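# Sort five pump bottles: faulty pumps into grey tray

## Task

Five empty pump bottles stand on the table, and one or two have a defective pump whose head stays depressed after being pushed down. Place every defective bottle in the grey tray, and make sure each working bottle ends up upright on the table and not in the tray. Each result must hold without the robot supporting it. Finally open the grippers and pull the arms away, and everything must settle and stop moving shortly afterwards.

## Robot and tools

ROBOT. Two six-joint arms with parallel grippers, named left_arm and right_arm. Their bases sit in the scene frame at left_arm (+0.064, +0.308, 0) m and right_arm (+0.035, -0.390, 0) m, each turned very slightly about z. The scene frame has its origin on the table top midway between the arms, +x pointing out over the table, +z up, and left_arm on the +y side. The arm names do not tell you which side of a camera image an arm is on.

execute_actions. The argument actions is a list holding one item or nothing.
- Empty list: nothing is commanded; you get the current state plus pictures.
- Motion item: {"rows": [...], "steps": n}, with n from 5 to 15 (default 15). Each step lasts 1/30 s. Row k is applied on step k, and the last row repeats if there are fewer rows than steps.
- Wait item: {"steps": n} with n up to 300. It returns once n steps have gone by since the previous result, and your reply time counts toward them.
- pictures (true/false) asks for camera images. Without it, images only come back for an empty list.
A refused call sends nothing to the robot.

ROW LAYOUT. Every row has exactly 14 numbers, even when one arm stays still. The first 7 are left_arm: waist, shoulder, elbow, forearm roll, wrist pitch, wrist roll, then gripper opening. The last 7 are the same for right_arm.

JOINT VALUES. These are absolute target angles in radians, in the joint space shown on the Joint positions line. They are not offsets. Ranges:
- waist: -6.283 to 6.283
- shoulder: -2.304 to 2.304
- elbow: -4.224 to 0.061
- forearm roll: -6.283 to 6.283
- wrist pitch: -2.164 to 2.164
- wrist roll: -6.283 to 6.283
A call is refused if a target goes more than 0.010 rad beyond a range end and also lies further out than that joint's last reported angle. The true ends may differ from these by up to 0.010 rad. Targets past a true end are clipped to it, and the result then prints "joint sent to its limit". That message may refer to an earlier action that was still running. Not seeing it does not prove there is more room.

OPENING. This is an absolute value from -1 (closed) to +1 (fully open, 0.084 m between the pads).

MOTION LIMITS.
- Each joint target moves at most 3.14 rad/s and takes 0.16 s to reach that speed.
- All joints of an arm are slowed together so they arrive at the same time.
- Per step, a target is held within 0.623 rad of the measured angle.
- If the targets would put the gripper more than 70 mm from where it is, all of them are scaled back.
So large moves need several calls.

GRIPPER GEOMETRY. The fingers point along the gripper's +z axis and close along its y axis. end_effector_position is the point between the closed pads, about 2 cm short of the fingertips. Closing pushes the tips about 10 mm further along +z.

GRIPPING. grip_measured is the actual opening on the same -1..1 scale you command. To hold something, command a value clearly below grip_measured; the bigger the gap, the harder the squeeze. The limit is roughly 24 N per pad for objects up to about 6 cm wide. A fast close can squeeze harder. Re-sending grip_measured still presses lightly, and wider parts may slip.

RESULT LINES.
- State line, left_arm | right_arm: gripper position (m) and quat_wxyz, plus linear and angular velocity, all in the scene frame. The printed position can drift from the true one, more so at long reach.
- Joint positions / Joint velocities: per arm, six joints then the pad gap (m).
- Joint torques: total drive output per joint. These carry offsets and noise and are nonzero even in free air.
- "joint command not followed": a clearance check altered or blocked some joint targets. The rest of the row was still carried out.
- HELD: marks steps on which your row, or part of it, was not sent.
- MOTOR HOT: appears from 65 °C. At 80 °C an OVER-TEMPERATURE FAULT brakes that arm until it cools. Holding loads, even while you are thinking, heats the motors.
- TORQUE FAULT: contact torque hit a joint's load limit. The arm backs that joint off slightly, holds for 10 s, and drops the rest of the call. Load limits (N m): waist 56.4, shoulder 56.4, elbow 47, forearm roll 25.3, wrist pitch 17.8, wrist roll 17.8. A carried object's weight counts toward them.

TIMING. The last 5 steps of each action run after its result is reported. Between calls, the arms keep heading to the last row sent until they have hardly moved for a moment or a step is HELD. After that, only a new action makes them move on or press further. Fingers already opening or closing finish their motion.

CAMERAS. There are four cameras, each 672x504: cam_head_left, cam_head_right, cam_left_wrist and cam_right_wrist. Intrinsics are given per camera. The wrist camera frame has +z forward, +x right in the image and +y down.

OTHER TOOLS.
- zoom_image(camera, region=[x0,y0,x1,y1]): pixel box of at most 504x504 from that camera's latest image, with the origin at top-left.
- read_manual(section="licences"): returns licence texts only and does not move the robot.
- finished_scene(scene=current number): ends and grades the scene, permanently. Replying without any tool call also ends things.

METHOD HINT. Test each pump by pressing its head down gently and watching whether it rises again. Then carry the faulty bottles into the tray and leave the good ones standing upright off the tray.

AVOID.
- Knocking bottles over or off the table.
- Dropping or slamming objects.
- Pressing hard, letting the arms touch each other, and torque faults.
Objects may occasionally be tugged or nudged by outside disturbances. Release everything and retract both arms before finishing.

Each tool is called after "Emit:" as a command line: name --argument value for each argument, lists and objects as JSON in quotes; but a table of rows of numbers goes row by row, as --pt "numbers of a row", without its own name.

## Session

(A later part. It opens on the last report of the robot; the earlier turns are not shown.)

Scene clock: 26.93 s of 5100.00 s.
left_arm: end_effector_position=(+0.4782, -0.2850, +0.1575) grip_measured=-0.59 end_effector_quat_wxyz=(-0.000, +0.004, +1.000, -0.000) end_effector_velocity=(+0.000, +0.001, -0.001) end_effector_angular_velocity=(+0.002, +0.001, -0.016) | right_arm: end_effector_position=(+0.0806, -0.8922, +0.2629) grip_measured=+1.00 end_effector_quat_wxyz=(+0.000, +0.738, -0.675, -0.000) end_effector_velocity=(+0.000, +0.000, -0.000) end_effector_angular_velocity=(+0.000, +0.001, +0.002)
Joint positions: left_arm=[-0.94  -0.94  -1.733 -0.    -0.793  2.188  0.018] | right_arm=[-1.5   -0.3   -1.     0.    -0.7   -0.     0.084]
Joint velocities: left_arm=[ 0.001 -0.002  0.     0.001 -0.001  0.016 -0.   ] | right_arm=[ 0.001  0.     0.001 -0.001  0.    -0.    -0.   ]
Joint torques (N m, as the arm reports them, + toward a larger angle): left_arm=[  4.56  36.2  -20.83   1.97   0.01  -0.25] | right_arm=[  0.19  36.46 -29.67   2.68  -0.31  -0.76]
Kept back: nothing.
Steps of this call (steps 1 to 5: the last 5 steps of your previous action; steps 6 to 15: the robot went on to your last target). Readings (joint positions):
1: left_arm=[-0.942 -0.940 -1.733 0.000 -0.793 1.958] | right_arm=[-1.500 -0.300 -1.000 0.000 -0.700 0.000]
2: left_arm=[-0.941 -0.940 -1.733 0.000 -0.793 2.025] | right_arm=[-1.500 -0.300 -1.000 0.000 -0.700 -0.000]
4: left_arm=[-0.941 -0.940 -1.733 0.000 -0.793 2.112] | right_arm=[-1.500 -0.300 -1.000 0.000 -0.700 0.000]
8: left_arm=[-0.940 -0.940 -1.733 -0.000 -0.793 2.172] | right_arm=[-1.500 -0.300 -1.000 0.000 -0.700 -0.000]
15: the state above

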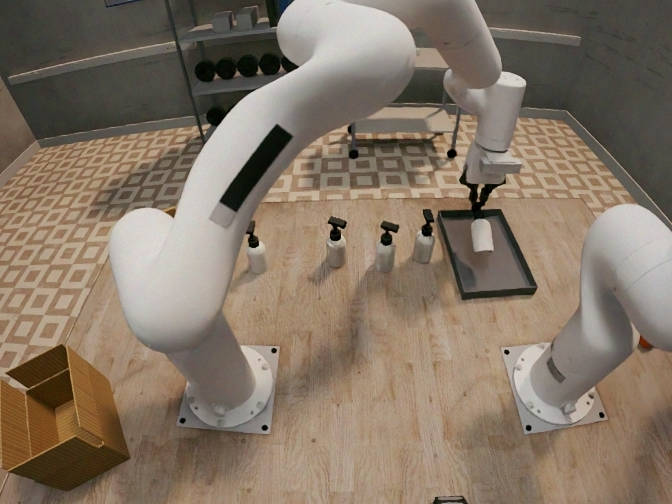

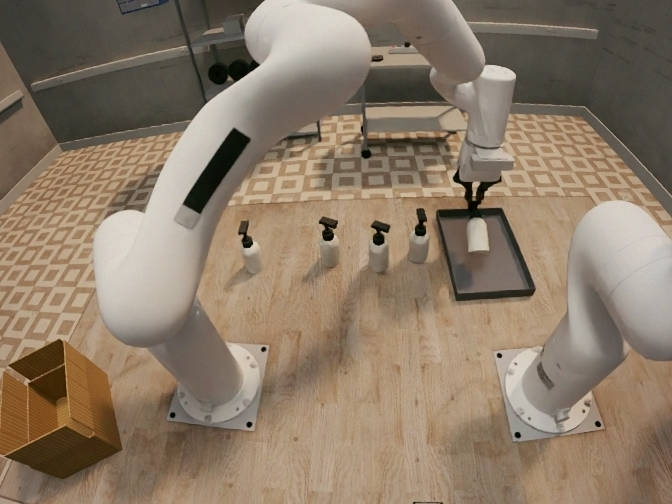

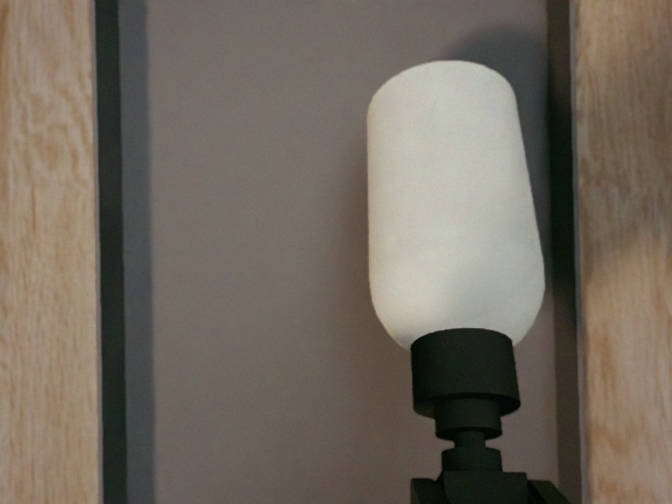

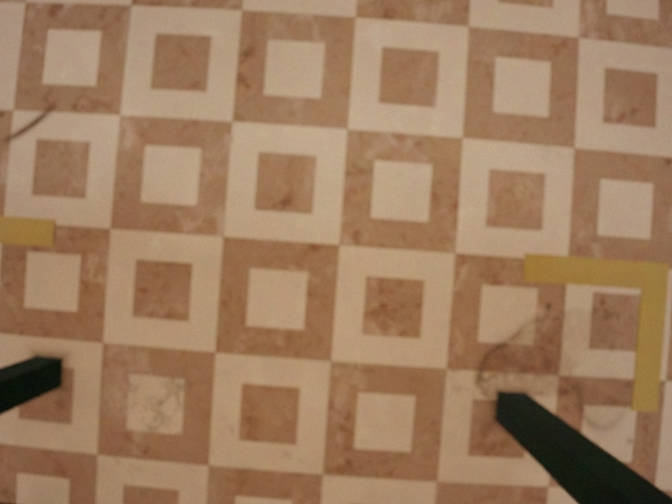

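Emit:
execute_actions --actions '[{"rows":[[-0.98,-0.96,-1.719,0,-0.759,2.15,-1,-1.5,-0.3,-1.0,0,-0.7,0,1]],"steps":15}]' --pictures true

Scene clock: 27.83 s of 5100.00 s.
left_arm: end_effector_position=(+0.4540, -0.2986, +0.1382) grip_measured=-0.59 end_effector_quat_wxyz=(-0.000, +0.005, +1.000, +0.000) end_effector_velocity=(-0.004, -0.008, -0.001) end_effector_angular_velocity=(-0.015, -0.010, +0.010) | right_arm: end_effector_position=(+0.0806, -0.8922, +0.2629) grip_measured=+1.00 end_effector_quat_wxyz=(+0.000, +0.738, -0.675, -0.000) end_effector_velocity=(+0.000, +0.000, -0.000) end_effector_angular_velocity=(+0.000, +0.001, +0.001)
Joint positions: left_arm=[-0.978 -0.959 -1.72  -0.    -0.761  2.152  0.018] | right_arm=[-1.5   -0.3   -1.    -0.    -0.7   -0.     0.084]
Joint velocities: left_arm=[-0.01  -0.002 -0.001  0.001  0.019 -0.021  0.   ] | right_arm=[ 0.001 -0.     0.    -0.001 -0.     0.     0.   ]
Joint torques (N m, as the arm reports them, + toward a larger angle): left_arm=[  6.03  37.24 -20.51   3.33   0.14   0.04] | right_arm=[  0.44  35.97 -29.56   2.54  -0.39  -0.76]
Steps of this call (steps 1 to 15: the robot went on to your last target; steps 16 to 17: nothing new was sent; steps 18 to 27: the first 10 steps of this action). Readings (joint positions):
18: left_arm=[-0.940 -0.940 -1.733 0.000 -0.793 2.190] | right_arm=[-1.500 -0.300 -1.000 0.000 -0.700 0.000]
19: left_arm=[-0.942 -0.941 -1.732 0.000 -0.790 2.186] | right_arm=[-1.500 -0.300 -1.000 -0.000 -0.700 -0.000]
21: left_arm=[-0.961 -0.950 -1.726 0.000 -0.774 2.168] | right_arm=[-1.500 -0.300 -1.000 0.000 -0.700 0.000]
25: left_arm=[-0.977 -0.959 -1.719 -0.000 -0.762 2.154] | right_arm=[-1.500 -0.300 -1.000 0.000 -0.700 -0.000]
27: the state above

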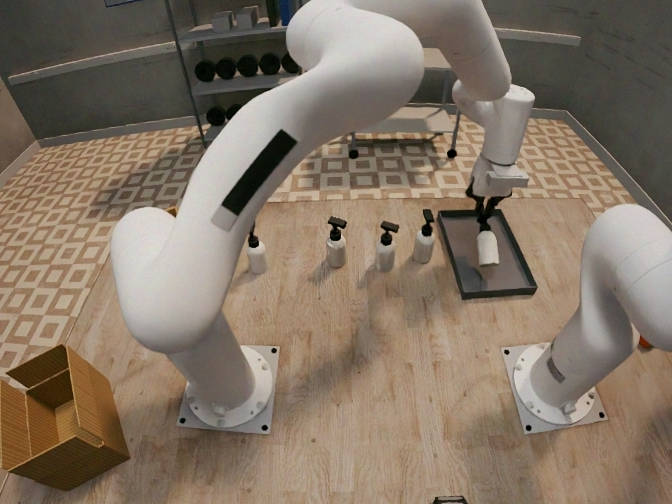

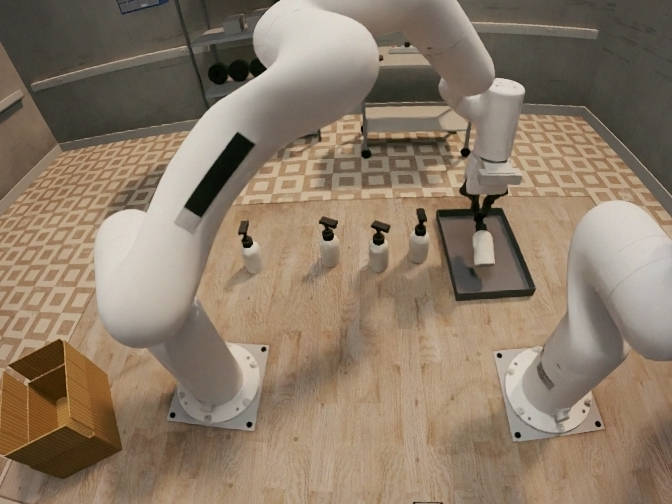

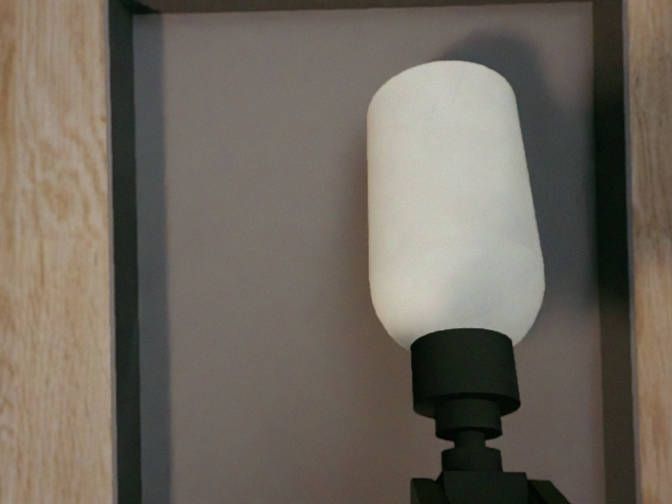

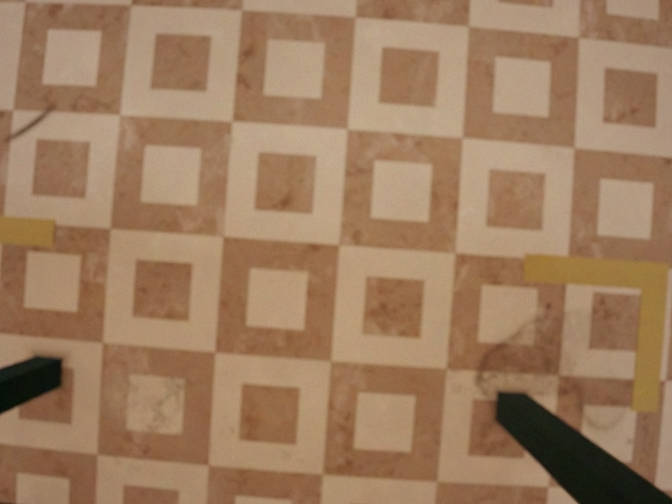

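Inside the tray. Lower.

Emit:
execute_actions --actions '[{"rows":[[-0.98,-0.985,-1.705,0,-0.72,2.15,-1,-1.5,-0.3,-1.0,0,-0.7,0,1],[-0.98,-1.01,-1.69,0,-0.68,2.15,-1,-1.5,-0.3,-1.0,0,-0.7,0,1],[-0.98,-1.01,-1.69,0,-0.68,2.15,-1,-1.5,-0.3,-1.0,0,-0.7,0,1],[-0.98,-1.025,-1.682,0,-0.657,2.15,-1,-1.5,-0.3,-1.0,0,-0.7,0,1]],"steps":15}]' --pictures true

Scene clock: 28.33 s of 5100.00 s.
left_arm: end_effector_position=(+0.4478, -0.2911, +0.0790) grip_measured=-0.59 end_effector_quat_wxyz=(-0.001, +0.005, +1.000, +0.001) end_effector_velocity=(+0.009, -0.015, -0.011) end_effector_angular_velocity=(-0.058, -0.040, -0.004) | right_arm: end_effector_position=(+0.0806, -0.8922, +0.2629) grip_measured=+1.00 end_effector_quat_wxyz=(+0.000, +0.738, -0.675, -0.000) end_effector_velocity=(+0.000, -0.001, +0.001) end_effector_angular_velocity=(-0.001, +0.000, +0.001)
Joint positions: left_arm=[-0.98  -1.022 -1.683 -0.    -0.665  2.15   0.018] | right_arm=[-1.5   -0.3   -1.    -0.    -0.7    0.     0.084]
Joint velocities: left_arm=[-0.001 -0.016 -0.001  0.004  0.086 -0.    -0.   ] | right_arm=[ 0.    -0.    -0.002 -0.001 -0.     0.     0.   ]
Joint torques (N m, as the arm reports them, + toward a larger angle): left_arm=[  2.67  39.87 -19.96   3.24   0.2   -0.15] | right_arm=[  0.71  36.4  -29.55   2.45  -0.38  -0.71]
Steps of this call (steps 1 to 5: the last 5 steps of your previous action; steps 6 to 15: the first 10 steps of this action). Readings (joint positions):
6: left_arm=[-0.980 -0.960 -1.719 0.000 -0.759 2.150] | right_arm=[-1.500 -0.300 -1.000 0.000 -0.700 -0.000]
7: left_arm=[-0.980 -0.961 -1.719 0.000 -0.756 2.150] | right_arm=[-1.500 -0.300 -1.000 0.000 -0.700 0.000]
9: left_arm=[-0.980 -0.977 -1.710 0.000 -0.726 2.150] | right_arm=[-1.500 -0.300 -1.000 0.000 -0.700 -0.000]
13: left_arm=[-0.980 -1.018 -1.685 -0.000 -0.674 2.150] | right_arm=[-1.500 -0.300 -1.000 0.000 -0.700 0.000]
15: the state above

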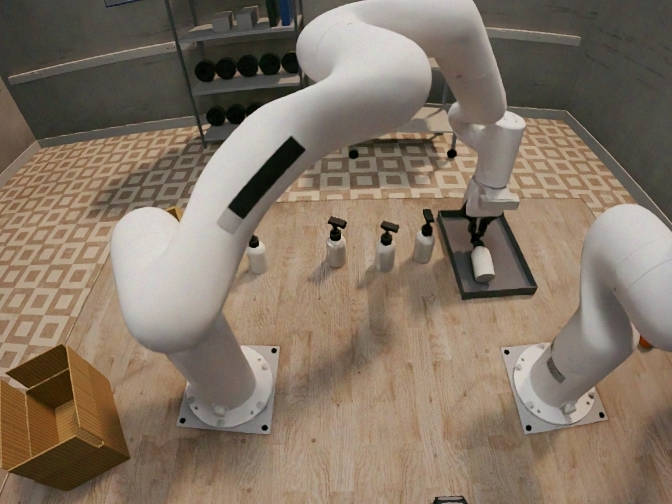

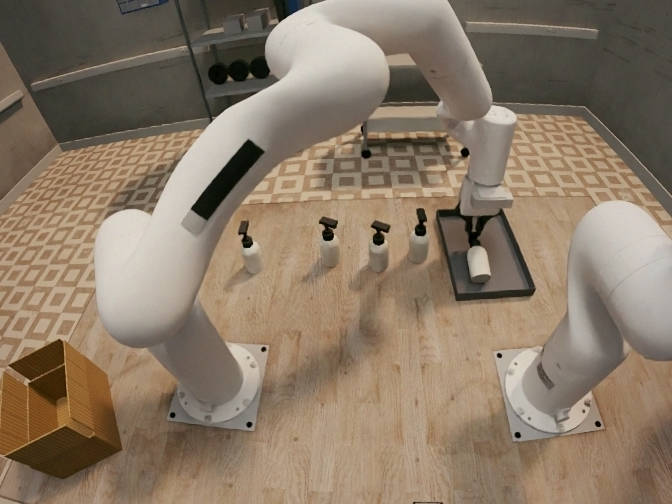

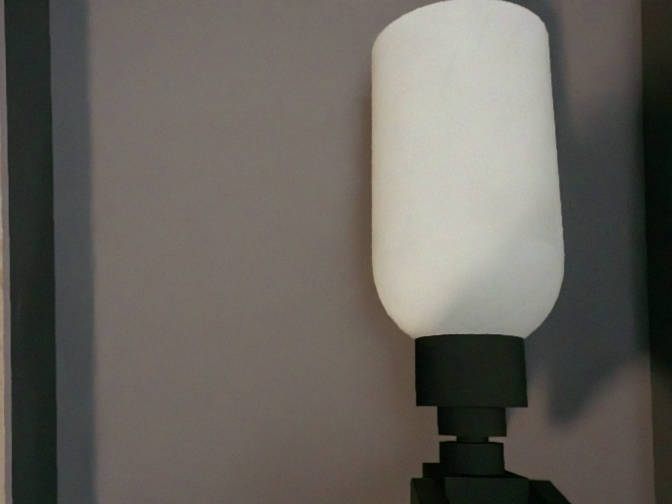

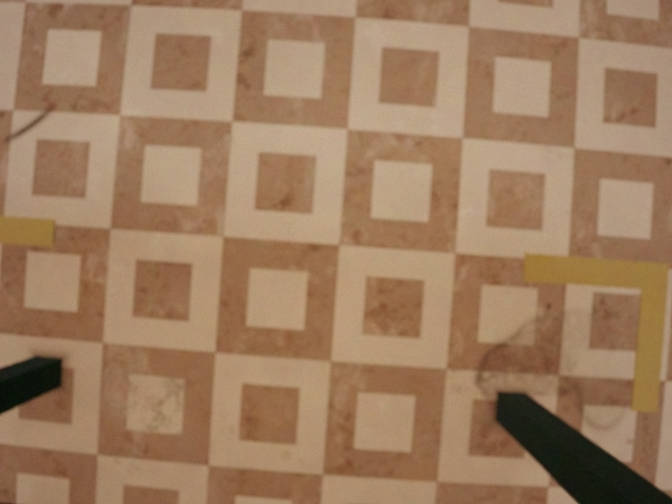

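A bit lower, then release.

Emit:
execute_actions --actions '[{"rows":[[-0.98,-1.05,-1.668,0,-0.618,2.15,-1,-1.5,-0.3,-1.0,0,-0.7,0,1],[-0.98,-1.05,-1.668,0,-0.618,2.15,-1,-1.5,-0.3,-1.0,0,-0.7,0,1],[-0.98,-1.05,-1.668,0,-0.618,2.15,-1,-1.5,-0.3,-1.0,0,-0.7,0,1],[-0.98,-1.05,-1.668,0,-0.618,2.15,-1,-1.5,-0.3,-1.0,0,-0.7,0,1],[-0.98,-1.05,-1.668,0,-0.618,2.15,-1,-1.5,-0.3,-1.0,0,-0.7,0,1],[-0.98,-1.05,-1.668,0,-0.618,2.15,-1,-1.5,-0.3,-1.0,0,-0.7,0,1],[-0.98,-1.05,-1.668,0,-0.618,2.15,-0.4,-1.5,-0.3,-1.0,0,-0.7,0,1],[-0.98,-1.05,-1.668,0,-0.618,2.15,-0.4,-1.5,-0.3,-1.0,0,-0.7,0,1],[-0.98,-1.05,-1.668,0,-0.618,2.15,0.2,-1.5,-0.3,-1.0,0,-0.7,0,1]],"steps":15}]'

Emit:
execute_actions --actions '[{"rows":[[-0.98,-1.05,-1.668,0,-0.618,2.15,0.2,-1.5,-0.3,-1.0,0,-0.7,0,1],[-0.98,-1.05,-1.668,0,-0.618,2.15,0.2,-1.5,-0.3,-1.0,0,-0.7,0,1],[-0.98,-1.05,-1.668,0,-0.618,2.15,0.2,-1.5,-0.3,-1.0,0,-0.7,0,1],[-0.98,-0.9,-1.76,0,-0.86,2.15,0.2,-1.5,-0.3,-1.0,0,-0.7,0,1]],"steps":15}]'

Emit:
execute_actions --actions '[{"steps":20}]' --pictures true

Scene clock: 29.10 s of 5100.00 s.
left_arm: end_effector_position=(+0.4453, -0.2874, +0.0541) grip_measured=-0.21 end_effector_quat_wxyz=(-0.000, +0.005, +1.000, +0.000) end_effector_velocity=(+0.002, -0.004, -0.002) end_effector_angular_velocity=(-0.016, -0.010, -0.001) | right_arm: end_effector_position=(+0.0806, -0.8922, +0.2629) grip_measured=+1.00 end_effector_quat_wxyz=(+0.000, +0.738, -0.675, -0.000) end_effector_velocity=(-0.000, +0.000, -0.000) end_effector_angular_velocity=(+0.001, -0.000, -0.001)
Joint positions: left_arm=[-0.98  -1.049 -1.668  0.    -0.62   2.15   0.035] | right_arm=[-1.5   -0.3   -1.     0.    -0.7    0.     0.084]
Joint velocities: left_arm=[-0.001 -0.004 -0.002 -0.     0.021  0.     0.197] | right_arm=[-0.001 -0.     0.001  0.     0.     0.     0.   ]
Joint torques (N m, as the arm reports them, + toward a larger angle): left_arm=[  3.56  35.36 -20.55   2.24  -0.03  -0.14] | right_arm=[  1.55  36.73 -29.71   2.53  -0.33  -0.78]
Steps of this call (steps 1 to 5: the last 5 steps of your previous action; steps 6 to 13: the robot went on to your last target; steps 14 to 23: the first 10 steps of this action). Readings (joint positions):
14: left_arm=[-0.980 -1.025 -1.682 -0.000 -0.657 2.150] | right_arm=[-1.500 -0.300 -1.000 -0.000 -0.700 0.000]
15: left_arm=[-0.980 -1.026 -1.681 0.000 -0.653 2.150] | right_arm=[-1.500 -0.300 -1.000 -0.000 -0.700 0.000]
17: left_arm=[-0.980 -1.037 -1.676 0.000 -0.635 2.150] | right_arm=[-1.500 -0.300 -1.000 0.000 -0.700 0.000]
21: left_arm=[-0.980 -1.049 -1.668 -0.000 -0.622 2.150] | right_arm=[-1.500 -0.300 -1.000 -0.000 -0.700 -0.000]
23: the state above

Scene clock: 29.60 s of 5100.00 s.
left_arm: end_effector_position=(+0.4524, -0.2984, +0.1194) grip_measured=+0.19 end_effector_quat_wxyz=(+0.001, +0.005, +1.000, -0.001) end_effector_velocity=(+0.037, -0.059, +0.432) end_effector_angular_velocity=(-0.032, -0.021, -0.001) | right_arm: end_effector_position=(+0.0806, -0.8922, +0.2629) grip_measured=+1.00 end_effector_quat_wxyz=(+0.000, +0.738, -0.675, -0.000) end_effector_velocity=(-0.000, +0.000, -0.000) end_effector_angular_velocity=(+0.000, +0.000, +0.000)
Joint positions: left_arm=[-0.98  -0.981 -1.711  0.    -0.729  2.15   0.052] | right_arm=[-1.5   -0.3   -1.    -0.    -0.7    0.     0.084]
Joint velocities: left_arm=[-0.001  0.446 -0.278  0.    -0.687 -0.    -0.   ] | right_arm=[ 0. -0.  0. -0.  0. -0.  0.]
Joint torques (N m, as the arm reports them, + toward a larger angle): left_arm=[  3.32  30.04 -16.45   1.53  -0.1   -0.23] | right_arm=[  0.93  37.46 -29.38   2.42  -0.37  -0.77]
Steps of this call (steps 1 to 5: the last 5 steps of your previous action; steps 6 to 15: the first 10 steps of this action). Readings (joint positions):
6: left_arm=[-0.980 -1.050 -1.668 0.000 -0.618 2.150] | right_arm=[-1.500 -0.300 -1.000 -0.000 -0.700 0.000]
7: left_arm=[-0.980 -1.050 -1.668 0.000 -0.618 2.150] | right_arm=[-1.500 -0.300 -1.000 0.000 -0.700 -0.000]
9: left_arm=[-0.980 -1.050 -1.668 0.000 -0.618 2.150] | right_arm=[-1.500 -0.300 -1.000 -0.000 -0.700 0.000]
13: left_arm=[-0.980 -1.013 -1.690 -0.000 -0.683 2.150] | right_arm=[-1.500 -0.300 -1.000 -0.000 -0.700 0.000]
15: the state above

Scene clock: 30.27 s of 5100.00 s.
left_arm: end_effector_position=(+0.4554, -0.3031, +0.1973) grip_measured=+0.19 end_effector_quat_wxyz=(-0.000, +0.005, +1.000, +0.000) end_effector_velocity=(-0.000, -0.001, +0.002) end_effector_angular_velocity=(-0.001, -0.000, -0.001) | right_arm: end_effector_position=(+0.0806, -0.8922, +0.2629) grip_measured=+1.00 end_effector_quat_wxyz=(+0.000, +0.738, -0.675, -0.000) end_effector_velocity=(+0.000, -0.001, +0.000) end_effector_angular_velocity=(-0.002, -0.000, +0.000)
Joint positions: left_arm=[-0.98  -0.9   -1.76  -0.    -0.86   2.15   0.052] | right_arm=[-1.5   -0.3   -1.    -0.    -0.7   -0.     0.084]
Joint velocities: left_arm=[-0.001  0.002 -0.002 -0.    -0.003  0.     0.   ] | right_arm=[ 0.    -0.    -0.001 -0.     0.001  0.    -0.   ]
Joint torques (N m, as the arm reports them, + toward a larger angle): left_arm=[  2.46  36.23 -22.54   2.17   0.27  -0.21] | right_arm=[  0.48  35.94 -29.43   2.53  -0.43  -0.75]
Kept back: nothing.
Steps of this call (steps 1 to 5: the last 5 steps of your previous action; steps 6 to 20: the robot went on to your last target). Readings (joint positions):
1: left_arm=[-0.980 -0.966 -1.720 0.000 -0.752 2.150] | right_arm=[-1.500 -0.300 -1.000 -0.000 -0.700 0.000]
2: left_arm=[-0.980 -0.952 -1.729 0.000 -0.776 2.150] | right_arm=[-1.500 -0.300 -1.000 -0.000 -0.700 0.000]
4: left_arm=[-0.980 -0.924 -1.746 0.000 -0.818 2.150] | right_arm=[-1.500 -0.300 -1.000 0.000 -0.700 0.000]
8: left_arm=[-0.980 -0.905 -1.757 0.000 -0.851 2.150] | right_arm=[-1.500 -0.300 -1.000 0.000 -0.700 0.000]
20: the state above

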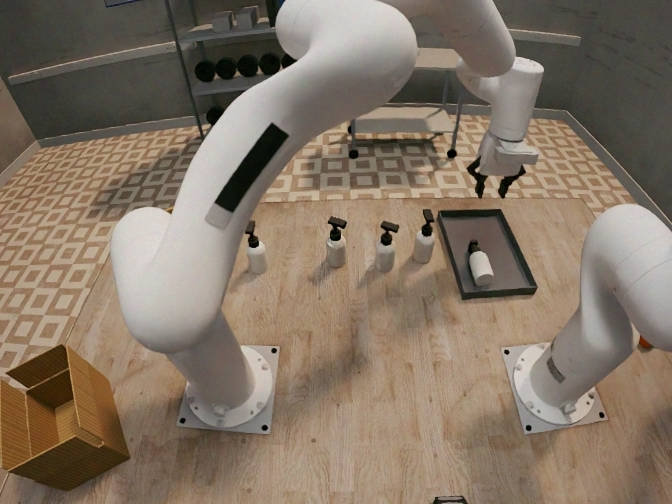

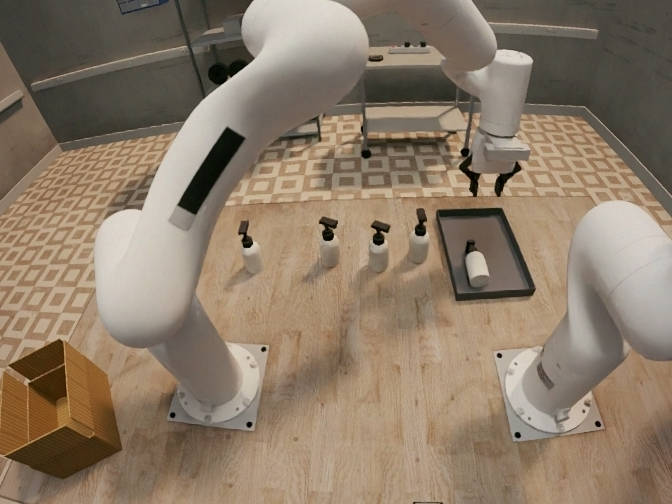

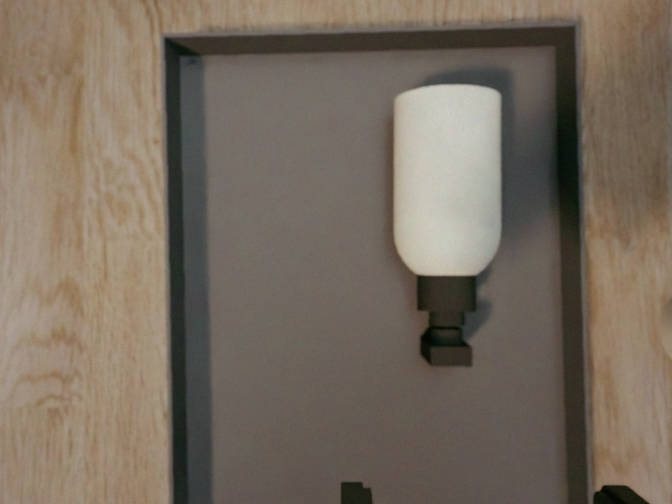

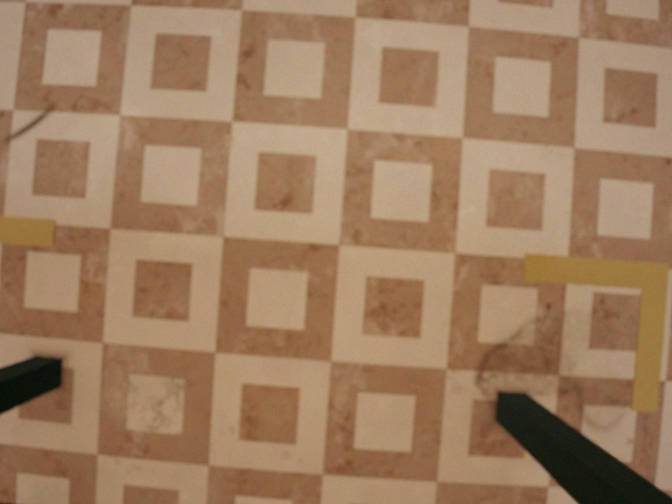

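Emit:
finished_scene --scene 2

The scene is finished: the task was done.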